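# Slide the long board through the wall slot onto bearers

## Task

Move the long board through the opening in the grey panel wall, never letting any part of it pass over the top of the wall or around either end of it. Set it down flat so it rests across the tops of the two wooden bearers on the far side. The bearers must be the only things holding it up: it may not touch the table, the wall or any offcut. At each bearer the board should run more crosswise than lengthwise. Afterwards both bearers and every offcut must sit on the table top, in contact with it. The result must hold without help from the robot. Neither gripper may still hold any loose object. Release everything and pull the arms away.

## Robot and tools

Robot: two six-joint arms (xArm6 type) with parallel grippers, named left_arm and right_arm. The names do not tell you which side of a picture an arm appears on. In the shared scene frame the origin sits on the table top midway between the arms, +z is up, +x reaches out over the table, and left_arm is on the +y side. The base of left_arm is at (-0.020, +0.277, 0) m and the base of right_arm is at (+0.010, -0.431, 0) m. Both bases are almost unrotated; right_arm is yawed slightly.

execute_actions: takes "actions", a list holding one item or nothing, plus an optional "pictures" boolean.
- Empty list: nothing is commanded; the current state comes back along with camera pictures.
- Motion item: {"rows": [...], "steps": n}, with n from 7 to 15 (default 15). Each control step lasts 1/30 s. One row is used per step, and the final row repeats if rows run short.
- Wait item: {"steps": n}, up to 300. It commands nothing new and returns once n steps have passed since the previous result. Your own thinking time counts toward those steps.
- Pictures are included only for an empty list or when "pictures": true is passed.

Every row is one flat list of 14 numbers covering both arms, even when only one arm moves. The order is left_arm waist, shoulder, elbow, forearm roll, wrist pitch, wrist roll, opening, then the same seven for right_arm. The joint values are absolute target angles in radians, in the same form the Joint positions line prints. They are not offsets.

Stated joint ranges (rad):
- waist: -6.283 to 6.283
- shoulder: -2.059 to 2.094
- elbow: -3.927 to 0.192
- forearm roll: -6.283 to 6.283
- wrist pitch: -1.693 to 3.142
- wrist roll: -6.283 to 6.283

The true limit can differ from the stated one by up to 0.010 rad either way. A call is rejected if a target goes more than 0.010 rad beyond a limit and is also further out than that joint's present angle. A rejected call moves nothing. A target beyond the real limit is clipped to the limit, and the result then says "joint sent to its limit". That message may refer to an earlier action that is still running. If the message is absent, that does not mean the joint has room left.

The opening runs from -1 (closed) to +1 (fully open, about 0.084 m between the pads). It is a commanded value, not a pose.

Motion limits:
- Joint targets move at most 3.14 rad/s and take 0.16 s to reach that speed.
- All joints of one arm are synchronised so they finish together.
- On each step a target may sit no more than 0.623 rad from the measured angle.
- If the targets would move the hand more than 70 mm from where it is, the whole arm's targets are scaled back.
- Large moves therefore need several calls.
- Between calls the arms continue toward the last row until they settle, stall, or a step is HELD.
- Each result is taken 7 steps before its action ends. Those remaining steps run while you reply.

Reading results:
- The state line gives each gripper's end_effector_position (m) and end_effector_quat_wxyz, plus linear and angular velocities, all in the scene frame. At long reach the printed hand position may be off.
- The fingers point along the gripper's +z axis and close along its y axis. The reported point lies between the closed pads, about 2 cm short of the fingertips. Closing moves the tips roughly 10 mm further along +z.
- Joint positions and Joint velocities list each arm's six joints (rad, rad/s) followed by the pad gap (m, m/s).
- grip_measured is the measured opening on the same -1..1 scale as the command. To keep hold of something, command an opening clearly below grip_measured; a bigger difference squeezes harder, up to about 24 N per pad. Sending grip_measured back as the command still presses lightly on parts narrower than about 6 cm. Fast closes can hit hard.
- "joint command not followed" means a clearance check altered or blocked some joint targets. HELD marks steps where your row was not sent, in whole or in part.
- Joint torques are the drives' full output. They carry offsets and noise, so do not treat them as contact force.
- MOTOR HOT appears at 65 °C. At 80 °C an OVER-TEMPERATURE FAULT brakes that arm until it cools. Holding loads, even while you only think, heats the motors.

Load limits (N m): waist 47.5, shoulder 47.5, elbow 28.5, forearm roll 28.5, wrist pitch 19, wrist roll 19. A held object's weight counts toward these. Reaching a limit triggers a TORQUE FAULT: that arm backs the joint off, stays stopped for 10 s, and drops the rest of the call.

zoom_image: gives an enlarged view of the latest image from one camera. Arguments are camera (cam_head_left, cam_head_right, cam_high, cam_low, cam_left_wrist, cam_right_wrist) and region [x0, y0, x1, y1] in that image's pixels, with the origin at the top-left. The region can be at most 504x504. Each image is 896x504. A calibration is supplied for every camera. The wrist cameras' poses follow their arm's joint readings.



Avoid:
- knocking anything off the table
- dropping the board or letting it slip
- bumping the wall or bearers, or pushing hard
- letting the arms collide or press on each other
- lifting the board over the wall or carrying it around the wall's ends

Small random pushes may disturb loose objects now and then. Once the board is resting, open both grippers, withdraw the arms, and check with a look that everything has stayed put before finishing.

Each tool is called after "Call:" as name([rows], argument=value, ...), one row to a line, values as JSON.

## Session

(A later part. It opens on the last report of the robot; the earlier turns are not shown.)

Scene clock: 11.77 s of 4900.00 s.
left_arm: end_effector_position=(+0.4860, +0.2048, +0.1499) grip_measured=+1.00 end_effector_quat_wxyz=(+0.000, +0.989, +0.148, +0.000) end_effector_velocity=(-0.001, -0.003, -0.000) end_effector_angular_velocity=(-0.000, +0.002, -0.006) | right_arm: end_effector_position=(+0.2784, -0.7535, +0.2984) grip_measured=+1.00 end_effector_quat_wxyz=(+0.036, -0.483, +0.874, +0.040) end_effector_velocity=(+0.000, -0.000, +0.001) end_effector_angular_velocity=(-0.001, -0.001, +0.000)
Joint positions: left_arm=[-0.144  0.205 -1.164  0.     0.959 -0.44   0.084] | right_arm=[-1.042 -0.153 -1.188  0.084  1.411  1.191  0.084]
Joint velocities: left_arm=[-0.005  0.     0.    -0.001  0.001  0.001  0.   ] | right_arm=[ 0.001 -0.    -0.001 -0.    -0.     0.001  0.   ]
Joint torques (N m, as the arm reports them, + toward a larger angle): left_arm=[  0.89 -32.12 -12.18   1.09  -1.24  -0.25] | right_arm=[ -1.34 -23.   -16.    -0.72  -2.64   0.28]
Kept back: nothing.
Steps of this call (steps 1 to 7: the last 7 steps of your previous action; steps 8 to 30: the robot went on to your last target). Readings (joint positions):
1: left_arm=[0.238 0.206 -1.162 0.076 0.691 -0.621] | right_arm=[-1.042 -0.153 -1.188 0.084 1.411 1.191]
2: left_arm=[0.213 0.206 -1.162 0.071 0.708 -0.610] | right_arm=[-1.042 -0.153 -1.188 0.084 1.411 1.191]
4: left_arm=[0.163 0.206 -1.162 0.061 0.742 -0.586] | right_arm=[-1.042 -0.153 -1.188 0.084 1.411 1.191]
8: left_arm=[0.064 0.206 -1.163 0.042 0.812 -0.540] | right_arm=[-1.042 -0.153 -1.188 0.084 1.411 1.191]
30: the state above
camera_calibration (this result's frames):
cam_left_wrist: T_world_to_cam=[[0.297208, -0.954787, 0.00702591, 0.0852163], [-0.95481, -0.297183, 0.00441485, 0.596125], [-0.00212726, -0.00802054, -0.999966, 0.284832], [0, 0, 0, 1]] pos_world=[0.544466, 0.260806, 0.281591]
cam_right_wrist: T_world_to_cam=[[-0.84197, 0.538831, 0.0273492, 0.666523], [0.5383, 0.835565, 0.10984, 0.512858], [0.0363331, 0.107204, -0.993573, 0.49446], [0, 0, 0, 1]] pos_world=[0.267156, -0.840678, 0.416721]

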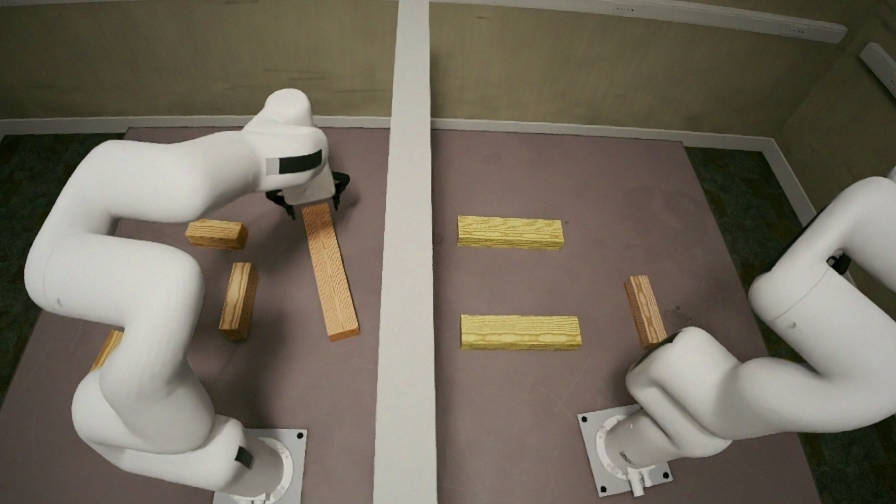

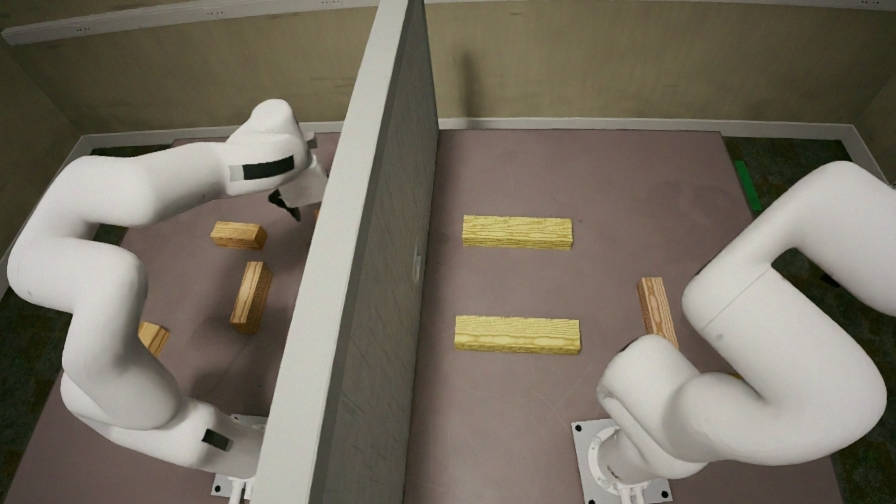

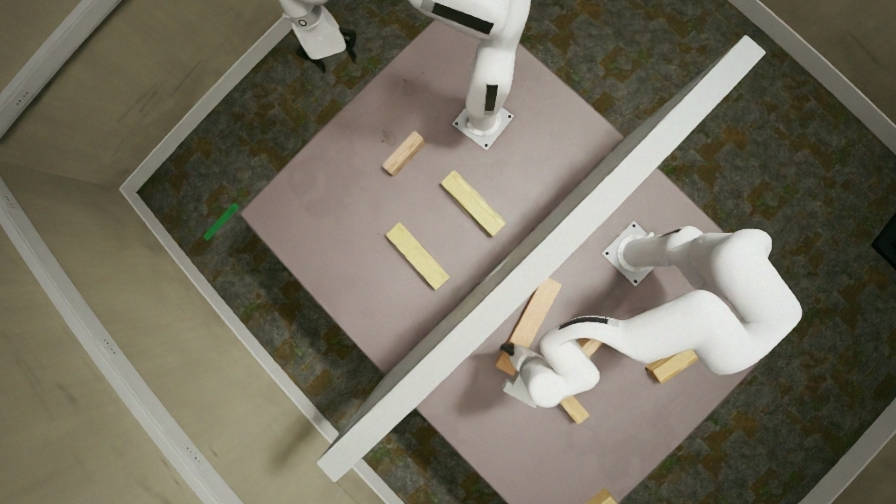

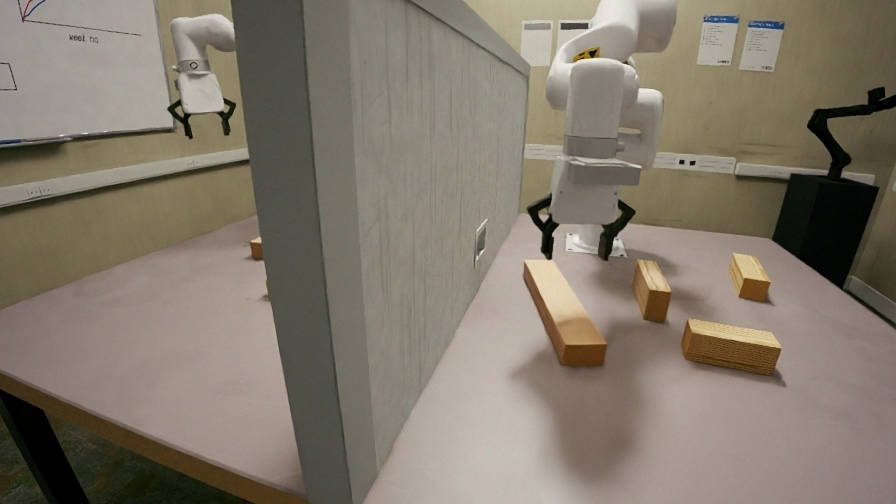

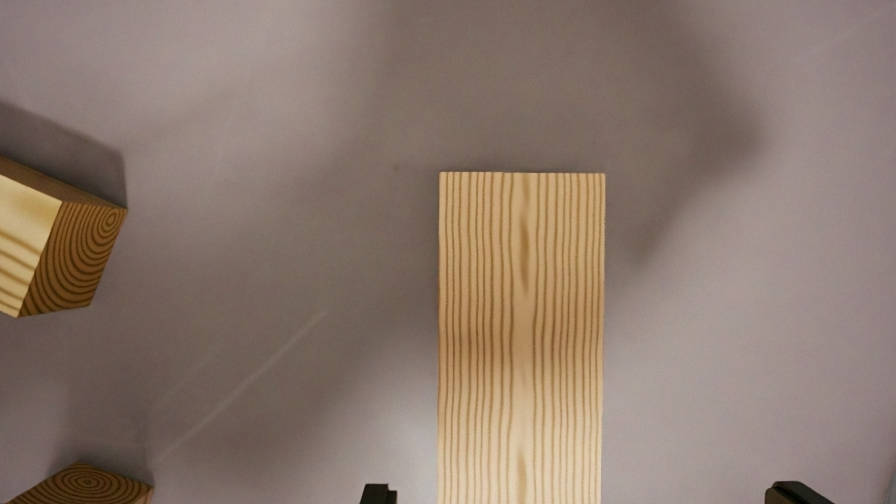

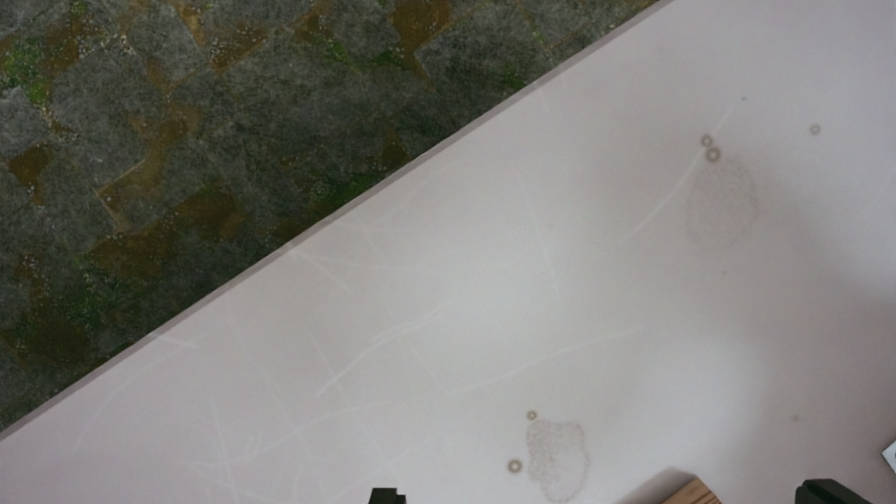

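Call:
execute_actions([
  {"rows":[[-0.141,0.441,-1.075,0,0.634,-0.43,1,-1.042,-0.153,-1.188,0.084,1.411,1.191,1]],"steps":15},
])

Call:
execute_actions([
  {"steps":20},
])

Call:
execute_actions([
  {"rows":[[-0.141,0.441,-1.075,0,0.634,-0.43,0.7,-1.042,-0.153,-1.188,0.084,1.411,1.191,1],[-0.141,0.441,-1.075,0,0.634,-0.43,0.5,-1.042,-0.153,-1.188,0.084,1.411,1.191,1],[-0.141,0.441,-1.075,0,0.634,-0.43,0.5,-1.042,-0.153,-1.188,0.084,1.411,1.191,1],[-0.141,0.441,-1.075,0,0.634,-0.43,0.5,-1.042,-0.153,-1.188,0.084,1.411,1.191,1],[-0.141,0.441,-1.075,0,0.634,-0.43,0.3,-1.042,-0.153,-1.188,0.084,1.411,1.191,1],[-0.141,0.441,-1.075,0,0.634,-0.43,0,-1.042,-0.153,-1.188,0.084,1.411,1.191,1],[-0.141,0.441,-1.075,0,0.634,-0.43,-0.5,-1.042,-0.153,-1.188,0.084,1.411,1.191,1],[-0.141,0.441,-1.075,0,0.634,-0.43,-1,-1.042,-0.153,-1.188,0.084,1.411,1.191,1]],"steps":15},
])

Call:
execute_actions([
  {"steps":15},
], pictures=true)

Scene clock: 12.83 s of 4900.00 s.
left_arm: end_effector_position=(+0.4884, +0.2053, +0.0683) grip_measured=+1.00 end_effector_quat_wxyz=(-0.001, +0.989, +0.146, -0.003) end_effector_velocity=(-0.032, +0.011, -0.408) end_effector_angular_velocity=(+0.008, +0.056, -0.017) | right_arm: end_effector_position=(+0.2784, -0.7535, +0.2984) grip_measured=+1.00 end_effector_quat_wxyz=(+0.036, -0.483, +0.874, +0.040) end_effector_velocity=(-0.000, -0.000, +0.000) end_effector_angular_velocity=(-0.000, -0.000, -0.000)
Joint positions: left_arm=[-0.143  0.35  -1.107  0.     0.764 -0.434  0.084] | right_arm=[-1.042 -0.153 -1.188  0.084  1.411  1.191  0.084]
Joint velocities: left_arm=[ 0.012  0.725  0.293  0.    -0.962  0.029  0.   ] | right_arm=[-0.001 -0.    -0.     0.     0.    -0.    -0.   ]
Joint torques (N m, as the arm reports them, + toward a larger angle): left_arm=[  1.06 -38.5  -13.16   1.06  -1.55  -0.32] | right_arm=[ -1.29 -23.02 -16.16  -0.73  -2.63   0.22]
Steps of this call (steps 1 to 15: the robot went on to your last target; steps 16 to 24: nothing new was sent; steps 25 to 32: the first 8 steps of this action). Readings (joint positions):
25: left_arm=[-0.145 0.205 -1.164 -0.000 0.959 -0.440] | right_arm=[-1.042 -0.153 -1.188 0.084 1.411 1.191]
26: left_arm=[-0.145 0.208 -1.163 -0.000 0.952 -0.440] | right_arm=[-1.042 -0.153 -1.188 0.084 1.411 1.191]
28: left_arm=[-0.144 0.241 -1.156 -0.000 0.898 -0.438] | right_arm=[-1.042 -0.153 -1.188 0.084 1.411 1.191]
32: the state above

Scene clock: 13.50 s of 4900.00 s.
left_arm: end_effector_position=(+0.4863, +0.2064, +0.0202) grip_measured=+1.00 end_effector_quat_wxyz=(+0.000, +0.989, +0.145, +0.000) end_effector_velocity=(-0.001, +0.000, -0.001) end_effector_angular_velocity=(+0.001, +0.003, -0.001) | right_arm: end_effector_position=(+0.2784, -0.7535, +0.2984) grip_measured=+1.00 end_effector_quat_wxyz=(+0.036, -0.483, +0.874, +0.040) end_effector_velocity=(-0.000, -0.000, +0.000) end_effector_angular_velocity=(-0.001, -0.001, -0.000)
Joint positions: left_arm=[-0.141  0.441 -1.075 -0.     0.634 -0.43   0.084] | right_arm=[-1.042 -0.153 -1.188  0.084  1.411  1.191  0.084]
Joint velocities: left_arm=[0.    0.001 0.001 0.    0.001 0.001 0.   ] | right_arm=[-0.001  0.    -0.001  0.    -0.    -0.001 -0.   ]
Joint torques (N m, as the arm reports them, + toward a larger angle): left_arm=[  1.36 -34.66 -10.18   1.13  -1.19  -0.27] | right_arm=[ -1.44 -22.93 -16.07  -0.64  -2.61   0.25]
Kept back: nothing.
Steps of this call (steps 1 to 7: the last 7 steps of your previous action; steps 8 to 20: the robot went on to your last target). Readings (joint positions):
1: left_arm=[-0.142 0.373 -1.098 0.000 0.732 -0.433] | right_arm=[-1.042 -0.153 -1.188 0.084 1.411 1.191]
2: left_arm=[-0.142 0.395 -1.090 0.000 0.702 -0.432] | right_arm=[-1.042 -0.153 -1.188 0.084 1.411 1.191]
4: left_arm=[-0.141 0.426 -1.078 0.000 0.662 -0.431] | right_arm=[-1.042 -0.153 -1.188 0.084 1.411 1.191]
8: left_arm=[-0.141 0.439 -1.076 0.000 0.638 -0.430] | right_arm=[-1.042 -0.153 -1.188 0.084 1.411 1.191]
20: the state above

Scene clock: 13.77 s of 4900.00 s.
left_arm: end_effector_position=(+0.4863, +0.2065, +0.0201) grip_measured=+0.47 end_effector_quat_wxyz=(+0.000, +0.989, +0.145, +0.000) end_effector_velocity=(-0.000, +0.000, -0.000) end_effector_angular_velocity=(-0.000, +0.001, -0.001) | right_arm: end_effector_position=(+0.2784, -0.7535, +0.2984) grip_measured=+1.00 end_effector_quat_wxyz=(+0.036, -0.483, +0.874, +0.040) end_effector_velocity=(-0.000, -0.000, +0.000) end_effector_angular_velocity=(-0.000, -0.000, -0.001)
Joint positions: left_arm=[-0.141  0.441 -1.075 -0.     0.634 -0.43   0.064] | right_arm=[-1.042 -0.153 -1.188  0.084  1.411  1.191  0.084]
Joint velocities: left_arm=[ 0.     0.     0.    -0.001 -0.     0.001  0.   ] | right_arm=[-0.001  0.    -0.     0.    -0.    -0.     0.   ]
Joint torques (N m, as the arm reports them, + toward a larger angle): left_arm=[  0.86 -34.19 -10.28   1.31  -1.29  -0.23] | right_arm=[ -1.37 -23.11 -16.11  -0.73  -2.66   0.24]
Steps of this call (steps 1 to 8: the first 8 steps of this action). Readings (joint positions):
1: left_arm=[-0.141 0.441 -1.075 -0.000 0.634 -0.430] | right_arm=[-1.042 -0.153 -1.188 0.084 1.411 1.191]
2: left_arm=[-0.141 0.441 -1.075 -0.000 0.634 -0.430] | right_arm=[-1.042 -0.153 -1.188 0.084 1.411 1.191]
4: left_arm=[-0.141 0.441 -1.075 -0.000 0.634 -0.430] | right_arm=[-1.042 -0.153 -1.188 0.084 1.411 1.191]
8: the state above

Scene clock: 14.27 s of 4900.00 s.
left_arm: end_effector_position=(+0.4862, +0.2065, +0.0200) grip_measured=+0.47 end_effector_quat_wxyz=(+0.000, +0.989, +0.145, +0.000) end_effector_velocity=(+0.000, -0.000, +0.000) end_effector_angular_velocity=(-0.000, -0.001, -0.000) | right_arm: end_effector_position=(+0.2784, -0.7535, +0.2984) grip_measured=+1.00 end_effector_quat_wxyz=(+0.036, -0.483, +0.874, +0.040) end_effector_velocity=(-0.000, +0.000, -0.001) end_effector_angular_velocity=(+0.001, +0.001, +0.002)
Joint positions: left_arm=[-0.141  0.441 -1.075 -0.     0.634 -0.43   0.064] | right_arm=[-1.042 -0.153 -1.188  0.084  1.411  1.191  0.084]
Joint velocities: left_arm=[-0.    -0.     0.     0.    -0.001 -0.    -0.   ] | right_arm=[ 0.     0.     0.002  0.    -0.    -0.002  0.   ]
Joint torques (N m, as the arm reports them, + toward a larger angle): left_arm=[  0.8  -33.27  -9.93   1.07  -1.18  -0.32] | right_arm=[ -1.27 -23.05 -16.13  -0.69  -2.66   0.29]
Kept back: nothing.
Steps of this call (steps 1 to 7: the last 7 steps of your previous action; steps 8 to 15: the robot went on to your last target). Readings (joint positions):
1: left_arm=[-0.141 0.441 -1.075 -0.000 0.634 -0.430] | right_arm=[-1.042 -0.153 -1.188 0.084 1.411 1.191]
2: left_arm=[-0.141 0.441 -1.075 -0.000 0.634 -0.430] | right_arm=[-1.042 -0.153 -1.188 0.084 1.411 1.191]
4: left_arm=[-0.141 0.441 -1.075 -0.000 0.634 -0.430] | right_arm=[-1.042 -0.153 -1.188 0.084 1.411 1.191]
8: left_arm=[-0.141 0.441 -1.075 -0.000 0.634 -0.430] | right_arm=[-1.042 -0.153 -1.188 0.084 1.411 1.191]
15: the state above
All arms were judged still, so your last target was given up. Only a new action makes them travel on or press farther. Fingers that are still opening or closing keep moving.
camera_calibration (this result's frames):
cam_left_wrist: T_world_to_cam=[[0.290764, -0.956768, 0.00712715, 0.0911609], [-0.956793, -0.290739, 0.00430899, 0.597071], [-0.00205056, -0.0080721, -0.999965, 0.154942], [0, 0, 0, 1]] pos_world=[0.545084, 0.262063, 0.151714]
cam_right_wrist: T_world_to_cam=[[-0.84197, 0.538831, 0.0273493, 0.666523], [0.5383, 0.835565, 0.10984, 0.512859], [0.036333, 0.107204, -0.993573, 0.49446], [0, 0, 0, 1]] pos_world=[0.267156, -0.840678, 0.416721]

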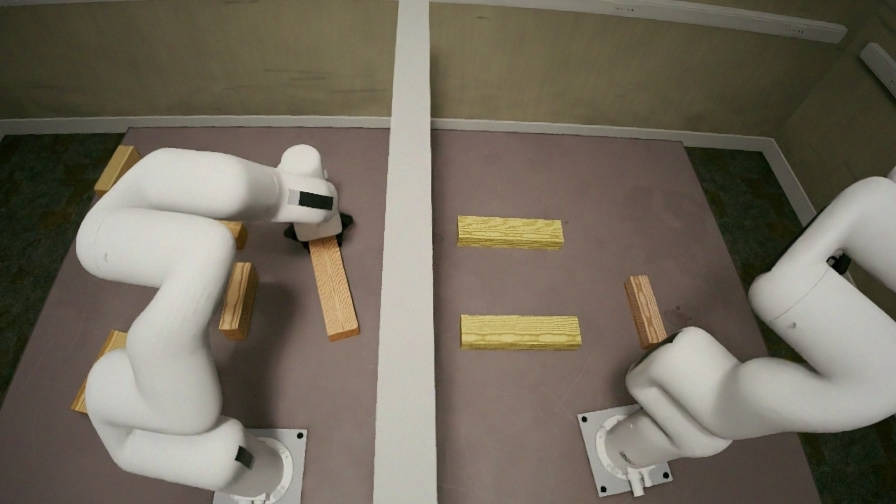

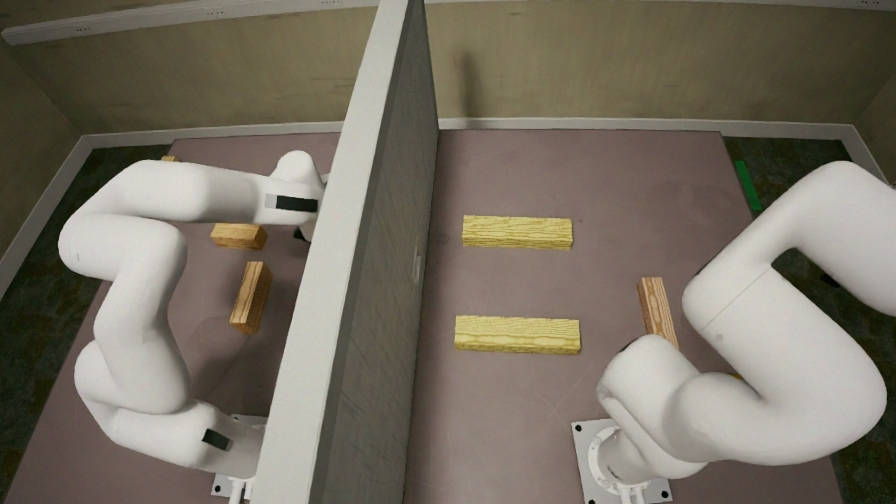

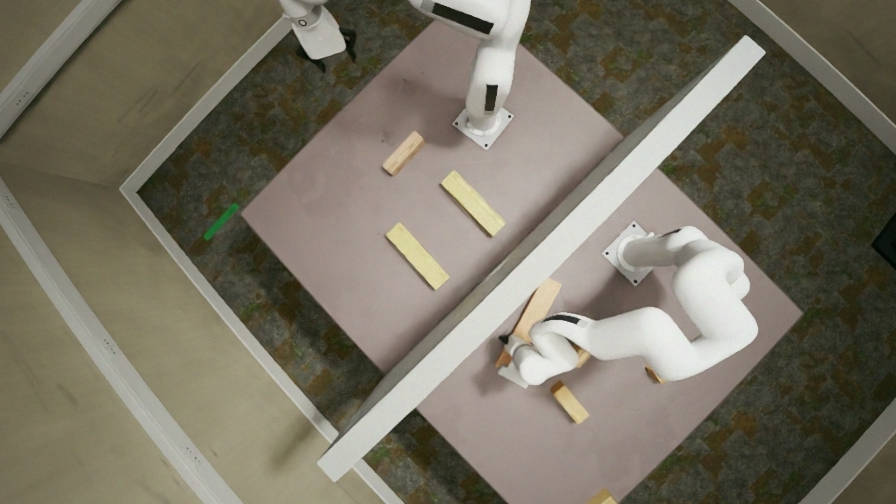

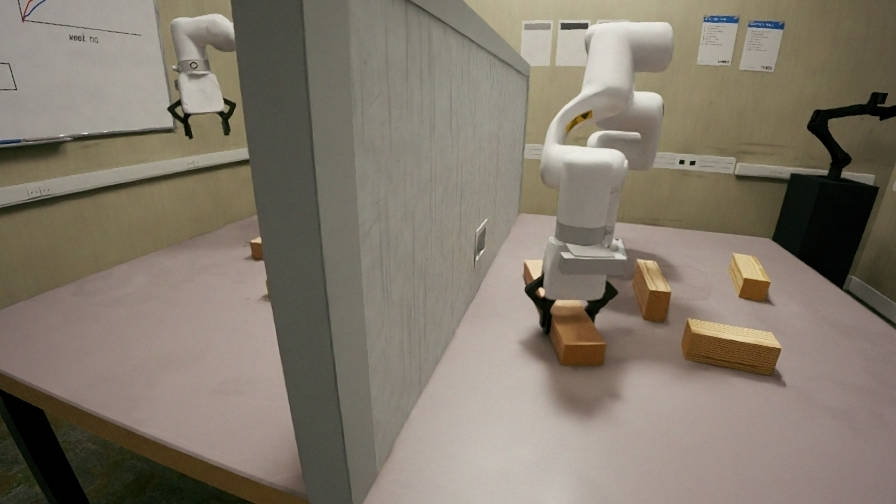

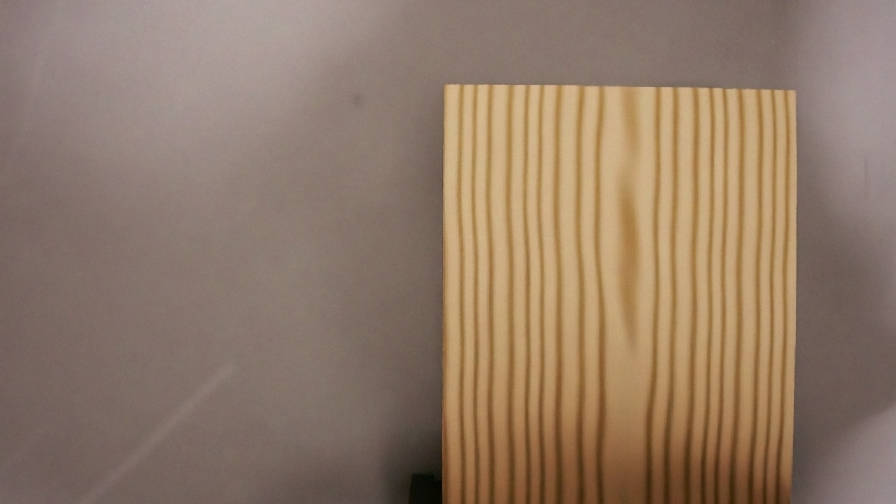

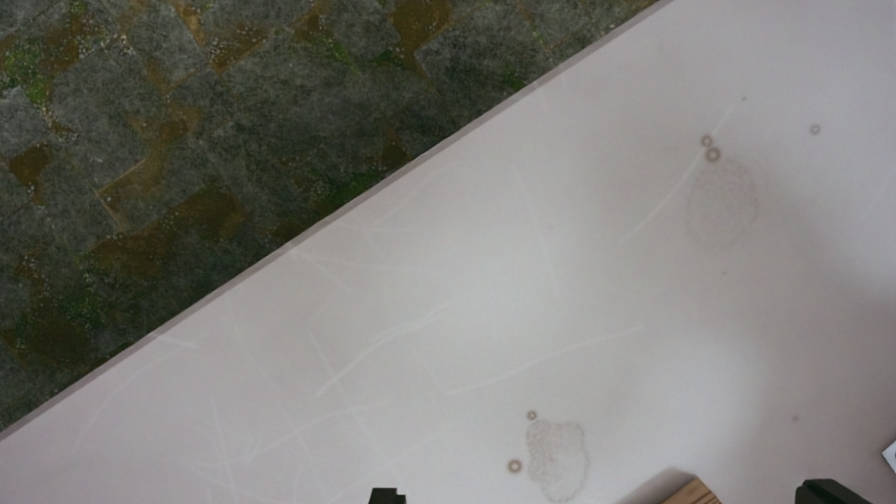

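Call:
execute_actions([
  {"rows":[[-0.141,0.40,-1.09,0,0.69,-0.43,-1,-0.118,-0.153,-1.188,-1.571,-1.571,3.14,1],[-0.141,0.36,-1.105,0,0.745,-0.43,-1,-0.118,-0.153,-1.188,-1.571,-1.571,3.14,1],[-0.141,0.36,-1.105,0,0.745,-0.43,-1,-0.118,-0.153,-1.188,-1.571,-1.571,3.14,1],[-0.141,0.32,-1.12,0,0.80,-0.43,-1,-0.118,-0.153,-1.188,-1.571,-1.571,3.14,1],[-0.141,0.32,-1.12,0,0.80,-0.43,-1,-0.118,-0.153,-1.188,-1.571,-1.571,3.14,1],[-0.141,0.28,-1.135,0,0.855,-0.43,-1,-0.118,-0.153,-1.188,-1.571,-1.571,3.14,1],[-0.141,0.28,-1.135,0,0.855,-0.43,-1,-0.118,-0.153,-1.188,-1.571,-1.571,3.14,1],[-0.141,0.24,-1.15,0,0.91,-0.43,-1,-0.118,-0.153,-1.188,-1.571,-1.571,3.14,1]],"steps":15},
])

Call:
execute_actions([
  {"rows":[[0.1,0.24,-1.15,0,0.91,-0.43,-1,-0.118,-0.153,-1.188,-1.571,-1.571,3.14,1]],"steps":15},
])

Call:
execute_actions([
  {"steps":10},
])

Call:
execute_actions([
  {"rows":[[0.09,0.07,-0.89,0,0.82,-0.95,-1,-0.118,-0.153,-1.188,-1.571,-1.571,3.14,1]],"steps":15},
])

Call:
execute_actions([
  {"rows":[[0.083,-0.1014,-0.6376,0,0.739,-1.486,-1,-0.118,-0.153,-1.188,-1.571,-1.571,3.14,1]],"steps":15},
])

Call:
execute_actions([
  {"steps":20},
])

Call:
execute_actions([
  {"rows":[[0.083,-0.1014,-0.6376,0,0.739,-1.486,-1,-0.118,0.718,-0.789,-1.571,-1.571,3.14,1]],"steps":15},
])

Call:
execute_actions([
  {"steps":45},
], pictures=true)

Scene clock: 17.03 s of 4900.00 s.
left_arm: end_effector_position=(+0.4917, +0.2056, +0.0806) grip_measured=+0.47 end_effector_quat_wxyz=(+0.000, +0.989, +0.145, +0.001) end_effector_velocity=(+0.050, -0.006, +0.385) end_effector_angular_velocity=(-0.021, -0.145, +0.003) | right_arm: end_effector_position=(+0.3510, -0.7595, +0.3177) grip_measured=+1.00 end_effector_quat_wxyz=(-0.034, -0.506, +0.857, -0.089) end_effector_velocity=(+0.393, +0.044, +0.140) end_effector_angular_velocity=(-1.329, -0.328, +0.377)
Joint positions: left_arm=[-0.141  0.33  -1.118  0.     0.785 -0.43   0.064] | right_arm=[-0.828 -0.153 -1.188 -0.131  1.196  1.405  0.084]
Joint velocities: left_arm=[ 0.002 -0.649 -0.296 -0.001  0.799  0.    -0.   ] | right_arm=[ 0.997 -0.005 -0.005 -0.995 -0.993  0.991 -0.   ]
Joint torques (N m, as the arm reports them, + toward a larger angle): left_arm=[  0.85 -32.41 -10.36   0.98  -0.79  -0.18] | right_arm=[ -2.35 -23.41 -15.97  -0.52  -2.93   0.39]
Steps of this call (steps 1 to 75: nothing new was sent; steps 76 to 83: the first 8 steps of this action). Readings (joint positions):
76: left_arm=[-0.141 0.441 -1.075 0.000 0.634 -0.430] | right_arm=[-1.042 -0.153 -1.188 0.084 1.411 1.192]
77: left_arm=[-0.141 0.438 -1.076 0.000 0.640 -0.430] | right_arm=[-1.037 -0.153 -1.188 0.077 1.404 1.198]
79: left_arm=[-0.141 0.415 -1.079 0.000 0.680 -0.430] | right_arm=[-0.986 -0.152 -1.187 0.022 1.349 1.254]
83: the state above

Scene clock: 17.53 s of 4900.00 s.
left_arm: end_effector_position=(+0.4928, +0.2916, +0.1287) grip_measured=+0.47 end_effector_quat_wxyz=(-0.000, +0.974, +0.227, -0.001) end_effector_velocity=(-0.008, +0.393, +0.010) end_effector_angular_velocity=(-0.000, -0.014, +0.767) | right_arm: end_effector_position=(+0.5284, -0.6737, +0.4067) grip_measured=+1.00 end_effector_quat_wxyz=(+0.016, -0.550, +0.746, -0.374) end_effector_velocity=(+0.296, +0.264, +0.215) end_effector_angular_velocity=(-0.600, -0.996, +0.592)
Joint positions: left_arm=[ 0.026  0.242 -1.149  0.     0.909 -0.43   0.064] | right_arm=[-0.446 -0.153 -1.188 -0.581  0.746  1.856  0.084]
Joint velocities: left_arm=[ 0.766 -0.014 -0.009 -0.001  0.009  0.    -0.   ] | right_arm=[ 0.551 -0.002 -0.001 -0.941 -0.938  0.939 -0.   ]
Joint torques (N m, as the arm reports them, + toward a larger angle): left_arm=[ -1.92 -35.01 -12.85   0.98  -1.27  -0.26] | right_arm=[ -1.83 -24.45 -16.9   -1.    -3.35   0.15]
Steps of this call (steps 1 to 7: the last 7 steps of your previous action; steps 8 to 15: the first 8 steps of this action). Readings (joint positions):
8: left_arm=[-0.141 0.242 -1.149 0.000 0.906 -0.430] | right_arm=[-0.596 -0.153 -1.188 -0.369 0.958 1.644]
9: left_arm=[-0.137 0.242 -1.148 -0.000 0.907 -0.430] | right_arm=[-0.572 -0.153 -1.188 -0.398 0.928 1.673]
11: left_arm=[-0.095 0.243 -1.147 -0.001 0.908 -0.430] | right_arm=[-0.526 -0.153 -1.188 -0.458 0.869 1.733]
15: the state above

Scene clock: 17.87 s of 4900.00 s.
left_arm: end_effector_position=(+0.4908, +0.3284, +0.1299) grip_measured=+0.47 end_effector_quat_wxyz=(+0.000, +0.965, +0.262, -0.000) end_effector_velocity=(+0.000, +0.004, +0.001) end_effector_angular_velocity=(+0.000, -0.002, +0.007) | right_arm: end_effector_position=(+0.6061, -0.5640, +0.4763) grip_measured=+1.00 end_effector_quat_wxyz=(+0.158, -0.564, +0.636, -0.502) end_effector_velocity=(+0.157, +0.391, +0.182) end_effector_angular_velocity=(-0.131, -0.976, +0.937)
Joint positions: left_arm=[ 0.098  0.24  -1.15  -0.     0.91  -0.43   0.064] | right_arm=[-0.297 -0.153 -1.188 -0.915  0.411  2.19   0.084]
Joint velocities: left_arm=[ 0.007 -0.001 -0.001  0.    -0.     0.    -0.   ] | right_arm=[ 0.349  0.001  0.    -1.065 -1.063  1.064  0.   ]
Joint torques (N m, as the arm reports them, + toward a larger angle): left_arm=[  1.27 -34.98 -13.05   1.04  -1.27  -0.14] | right_arm=[ -2.41 -24.33 -16.7   -0.36  -2.57   0.42]
Kept back: nothing.
Steps of this call (steps 1 to 7: the last 7 steps of your previous action; steps 8 to 10: the robot went on to your last target). Readings (joint positions):
1: left_arm=[0.050 0.242 -1.149 0.000 0.909 -0.430] | right_arm=[-0.428 -0.153 -1.188 -0.613 0.714 1.888]
2: left_arm=[0.070 0.241 -1.149 0.000 0.910 -0.430] | right_arm=[-0.410 -0.153 -1.188 -0.645 0.682 1.920]
4: left_arm=[0.092 0.240 -1.150 0.000 0.910 -0.430] | right_arm=[-0.378 -0.153 -1.188 -0.710 0.617 1.985]
8: left_arm=[0.097 0.240 -1.150 -0.000 0.910 -0.430] | right_arm=[-0.322 -0.153 -1.188 -0.845 0.482 2.120]
10: the state above

Scene clock: 18.13 s of 4900.00 s.
left_arm: end_effector_position=(+0.4519, +0.3221, +0.1243) grip_measured=+0.47 end_effector_quat_wxyz=(+0.000, +0.908, +0.420, +0.001) end_effector_velocity=(-0.280, -0.047, -0.079) end_effector_angular_velocity=(-0.013, +0.090, +2.031) | right_arm: end_effector_position=(+0.6274, -0.4493, +0.5126) grip_measured=+1.00 end_effector_quat_wxyz=(-0.310, +0.586, -0.538, +0.521) end_effector_velocity=(-0.004, +0.452, +0.089) end_effector_angular_velocity=(+0.512, -0.627, +1.202)
Joint positions: left_arm=[ 0.093  0.125 -0.978 -0.     0.851 -0.772  0.064] | right_arm=[-0.221 -0.153 -1.188 -1.19   0.108  2.494  0.084]
Joint velocities: left_arm=[-0.042 -0.686  1.114 -0.001 -0.338 -2.073 -0.   ] | right_arm=[ 0.233  0.    -0.    -0.864 -1.21   1.209 -0.   ]
Joint torques (N m, as the arm reports them, + toward a larger angle): left_arm=[  1.85 -26.54 -14.34   1.09  -1.47   0.47] | right_arm=[ -1.62 -23.9  -16.58   0.39  -2.48   0.09]
Steps of this call (steps 1 to 8: the first 8 steps of this action). Readings (joint positions):
1: left_arm=[0.098 0.240 -1.150 -0.000 0.910 -0.430] | right_arm=[-0.286 -0.153 -1.188 -0.951 0.376 2.226]
2: left_arm=[0.098 0.238 -1.147 -0.000 0.909 -0.436] | right_arm=[-0.275 -0.153 -1.188 -0.988 0.339 2.263]
4: left_arm=[0.098 0.220 -1.122 0.000 0.899 -0.490] | right_arm=[-0.255 -0.153 -1.188 -1.061 0.265 2.337]
8: the state above

Scene clock: 18.63 s of 4900.00 s.
left_arm: end_effector_position=(+0.3885, +0.3131, +0.1090) grip_measured=+0.47 end_effector_quat_wxyz=(-0.000, +0.767, +0.641, -0.000) end_effector_velocity=(-0.294, -0.038, -0.092) end_effector_angular_velocity=(-0.007, +0.089, +2.073) | right_arm: end_effector_position=(+0.5423, -0.2428, +0.5353) grip_measured=+1.00 end_effector_quat_wxyz=(-0.582, +0.654, -0.375, +0.305) end_effector_velocity=(-0.327, +0.318, +0.037) end_effector_angular_velocity=(+0.495, +0.128, +1.597)
Joint positions: left_arm=[ 0.085 -0.044 -0.722 -0.     0.767 -1.305  0.064] | right_arm=[-0.145 -0.153 -1.188 -1.472 -0.591  2.969  0.084]
Joint velocities: left_arm=[-0.03  -0.695  1.081 -0.    -0.297 -2.102 -0.   ] | right_arm=[ 0.083 -0.    -0.001 -0.31  -1.564  0.534  0.   ]
Joint torques (N m, as the arm reports them, + toward a larger angle): left_arm=[  1.4  -21.95 -14.7    0.9   -1.65   0.66] | right_arm=[ -1.7  -22.13 -15.47   1.12  -1.39   0.25]
Steps of this call (steps 1 to 7: the last 7 steps of your previous action; steps 8 to 15: the first 8 steps of this action). Readings (joint positions):
8: left_arm=[0.090 0.071 -0.893 0.000 0.820 -0.947] | right_arm=[-0.171 -0.153 -1.188 -1.375 -0.242 2.801]
9: left_arm=[0.090 0.069 -0.890 0.000 0.819 -0.956] | right_arm=[-0.166 -0.153 -1.188 -1.392 -0.290 2.831]
11: left_arm=[0.089 0.051 -0.864 0.000 0.809 -1.015] | right_arm=[-0.158 -0.153 -1.188 -1.423 -0.387 2.884]
15: the state above

Scene clock: 19.30 s of 4900.00 s.
left_arm: end_effector_position=(+0.3670, +0.3103, +0.1030) grip_measured=+0.47 end_effector_quat_wxyz=(+0.000, +0.707, +0.707, +0.000) end_effector_velocity=(-0.001, +0.000, -0.000) end_effector_angular_velocity=(+0.000, +0.001, +0.001) | right_arm: end_effector_position=(+0.3000, -0.1786, +0.5706) grip_measured=+1.00 end_effector_quat_wxyz=(+0.702, -0.703, +0.085, +0.075) end_effector_velocity=(-0.053, -0.014, +0.006) end_effector_angular_velocity=(+0.033, +0.036, +0.213)
Joint positions: left_arm=[ 0.083 -0.101 -0.638  0.     0.739 -1.486  0.064] | right_arm=[-0.118 -0.153 -1.188 -1.57  -1.556  3.138  0.084]
Joint velocities: left_arm=[ 0.    -0.     0.001  0.    -0.    -0.001 -0.   ] | right_arm=[ 0.004  0.004  0.004 -0.015 -0.211  0.028 -0.   ]
Joint torques (N m, as the arm reports them, + toward a larger angle): left_arm=[  1.03 -24.38 -12.02   0.89  -1.36  -0.28] | right_arm=[ -1.46 -18.54 -13.26   0.78  -0.7    0.22]
Kept back: nothing.
Steps of this call (steps 1 to 7: the last 7 steps of your previous action; steps 8 to 20: the robot went on to your last target). Readings (joint positions):
1: left_arm=[0.084 -0.065 -0.689 -0.000 0.758 -1.368] | right_arm=[-0.142 -0.153 -1.188 -1.482 -0.644 2.986]
2: left_arm=[0.084 -0.080 -0.665 -0.000 0.751 -1.415] | right_arm=[-0.140 -0.153 -1.188 -1.491 -0.697 3.002]
4: left_arm=[0.083 -0.095 -0.644 0.000 0.744 -1.462] | right_arm=[-0.135 -0.153 -1.188 -1.507 -0.806 3.029]
8: left_arm=[0.083 -0.100 -0.641 -0.000 0.739 -1.483] | right_arm=[-0.129 -0.153 -1.188 -1.530 -1.028 3.070]
20: the state above

Scene clock: 19.57 s of 4900.00 s.
left_arm: end_effector_position=(+0.3670, +0.3103, +0.1030) grip_measured=+0.47 end_effector_quat_wxyz=(+0.000, +0.707, +0.707, +0.000) end_effector_velocity=(-0.000, +0.000, -0.000) end_effector_angular_velocity=(+0.000, +0.000, +0.001) | right_arm: end_effector_position=(+0.3389, -0.1792, +0.4931) grip_measured=+1.00 end_effector_quat_wxyz=(+0.686, -0.687, +0.173, +0.169) end_effector_velocity=(+0.153, -0.001, -0.369) end_effector_angular_velocity=(+0.008, +1.197, +0.009)
Joint positions: left_arm=[ 0.083 -0.101 -0.638  0.     0.739 -1.486  0.064] | right_arm=[-0.118  0.009 -1.089 -1.571 -1.565  3.139  0.084]
Joint velocities: left_arm=[ 0.    -0.     0.     0.    -0.    -0.001 -0.   ] | right_arm=[ 0.001  0.791  0.405  0.003 -0.011  0.001  0.   ]
Joint torques (N m, as the arm reports them, + toward a larger angle): left_arm=[  1.21 -24.32 -12.1    0.99  -1.4   -0.3 ] | right_arm=[ -1.21 -23.4  -13.11   0.63  -1.85   0.18]
Steps of this call (steps 1 to 8: the first 8 steps of this action). Readings (joint positions):
1: left_arm=[0.083 -0.101 -0.638 0.000 0.739 -1.486] | right_arm=[-0.118 -0.153 -1.188 -1.570 -1.562 3.139]
2: left_arm=[0.083 -0.101 -0.638 0.000 0.739 -1.486] | right_arm=[-0.118 -0.149 -1.186 -1.570 -1.564 3.139]
4: left_arm=[0.083 -0.101 -0.638 0.000 0.739 -1.486] | right_arm=[-0.118 -0.109 -1.162 -1.570 -1.565 3.139]
8: the state above

Scene clock: 21.07 s of 4900.00 s.
left_arm: end_effector_position=(+0.3669, +0.3103, +0.1030) grip_measured=+0.47 end_effector_quat_wxyz=(+0.000, +0.707, +0.707, -0.000) end_effector_velocity=(+0.000, +0.000, +0.000) end_effector_angular_velocity=(+0.000, -0.001, -0.000) | right_arm: end_effector_position=(+0.3334, -0.1796, +0.1858) grip_measured=+1.00 end_effector_quat_wxyz=(+0.518, -0.518, +0.481, +0.482) end_effector_velocity=(-0.000, -0.000, -0.000) end_effector_angular_velocity=(-0.000, +0.003, -0.001)
Joint positions: left_arm=[ 0.083 -0.101 -0.638 -0.     0.739 -1.486  0.064] | right_arm=[-0.118  0.718 -0.789 -1.571 -1.571  3.14   0.084]
Joint velocities: left_arm=[ 0. -0. -0.  0. -0. -0. -0.] | right_arm=[-0.001  0.001  0.001 -0.     0.     0.001 -0.   ]
Joint torques (N m, as the arm reports them, + toward a larger angle): left_arm=[  1.21 -24.31 -12.2    0.97  -1.36  -0.19] | right_arm=[ -1.57 -29.05  -5.9   -0.5   -3.19   0.26]
Kept back: nothing.
Steps of this call (steps 1 to 7: the last 7 steps of your previous action; steps 8 to 45: the robot went on to your last target). Readings (joint positions):
1: left_arm=[0.083 -0.101 -0.638 0.000 0.739 -1.486] | right_arm=[-0.118 0.036 -1.076 -1.570 -1.565 3.139]
2: left_arm=[0.083 -0.101 -0.638 0.000 0.739 -1.486] | right_arm=[-0.118 0.064 -1.062 -1.570 -1.565 3.139]
4: left_arm=[0.083 -0.101 -0.638 0.000 0.739 -1.486] | right_arm=[-0.118 0.122 -1.035 -1.571 -1.566 3.139]
8: left_arm=[0.083 -0.101 -0.638 0.000 0.739 -1.486] | right_arm=[-0.118 0.242 -0.986 -1.571 -1.567 3.140]
45: the state above
All arms were judged still, so your last target was given up. Only a new action makes them travel on or press farther. Fingers that are still opening or closing keep moving.
camera_calibration (this result's frames):
cam_left_wrist: T_world_to_cam=[[0.999967, 0.00418817, 0.00700117, -0.333828], [0.00415624, -0.999981, 0.00456824, 0.380197], [0.00702017, -0.00453899, -0.999965, 0.23407], [0, 0, 0, 1]] pos_world=[0.330594, 0.382651, 0.234662]
cam_right_wrist: T_world_to_cam=[[-0.998012, 0.00820886, -0.062487, 0.380046], [-0.0625565, -0.00849432, 0.998005, -0.100287], [0.0076617, 0.99993, 0.00899095, 0.302624], [0, 0, 0, 1]] pos_world=[0.370698, -0.306575, 0.121114]

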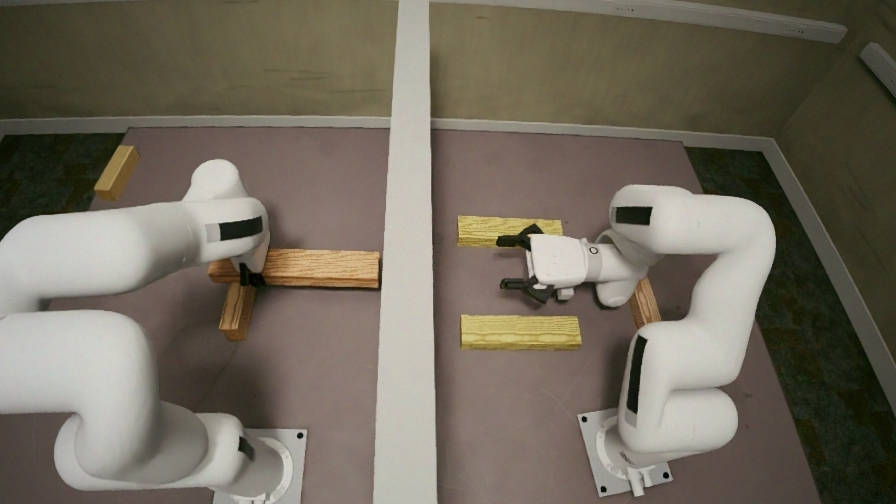

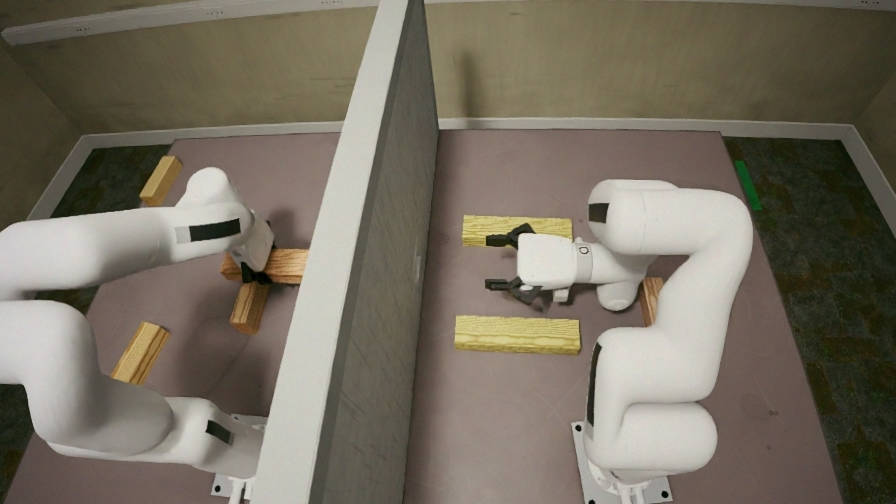

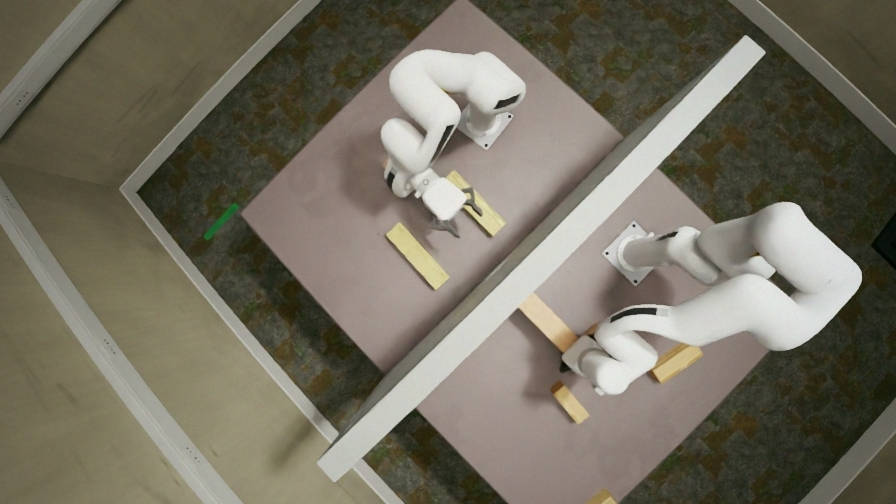

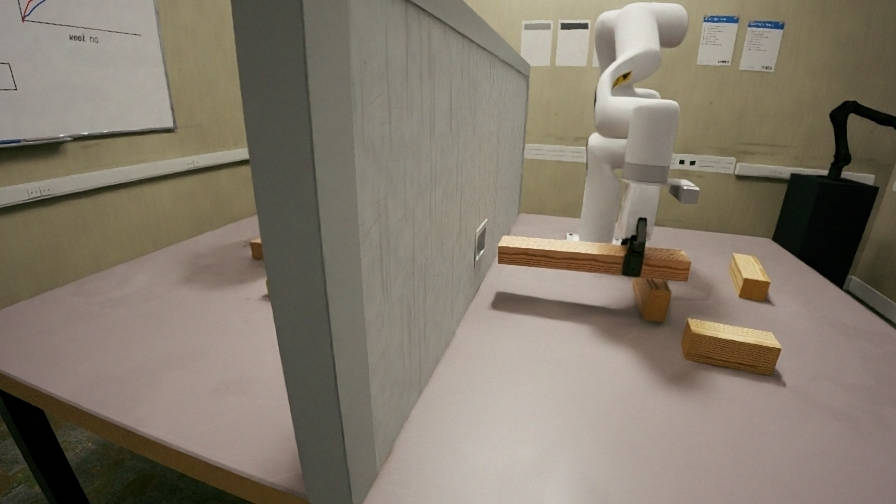

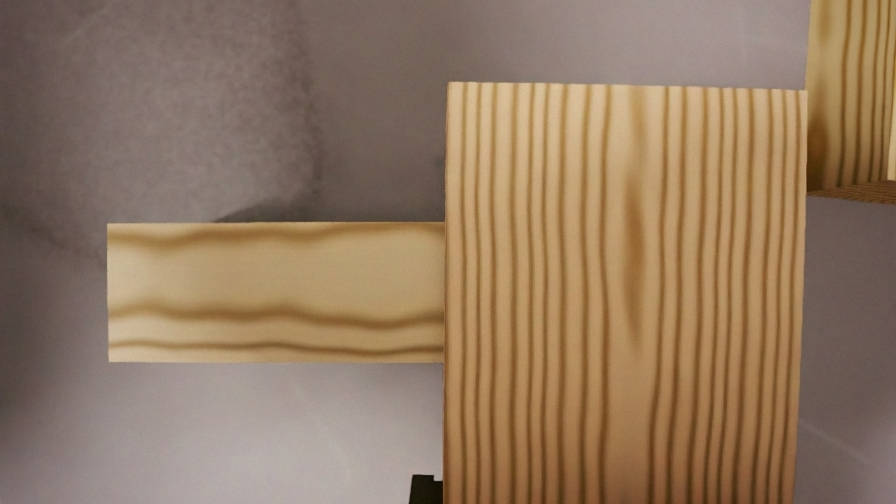

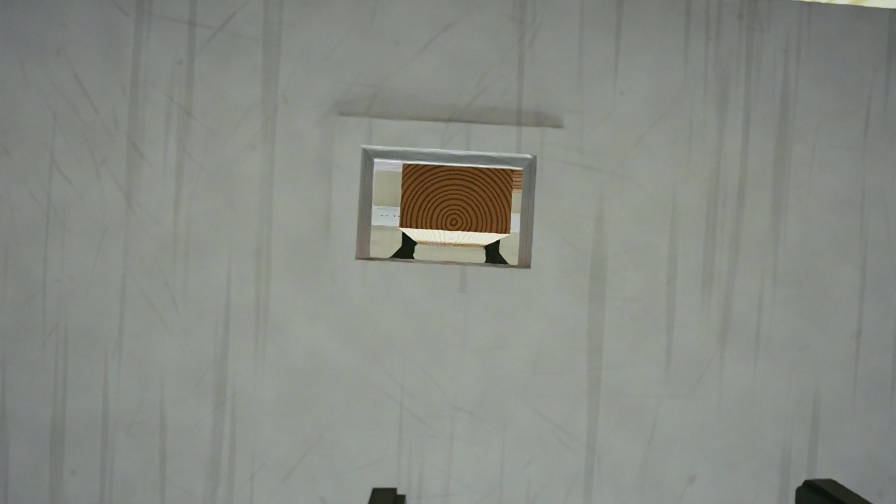

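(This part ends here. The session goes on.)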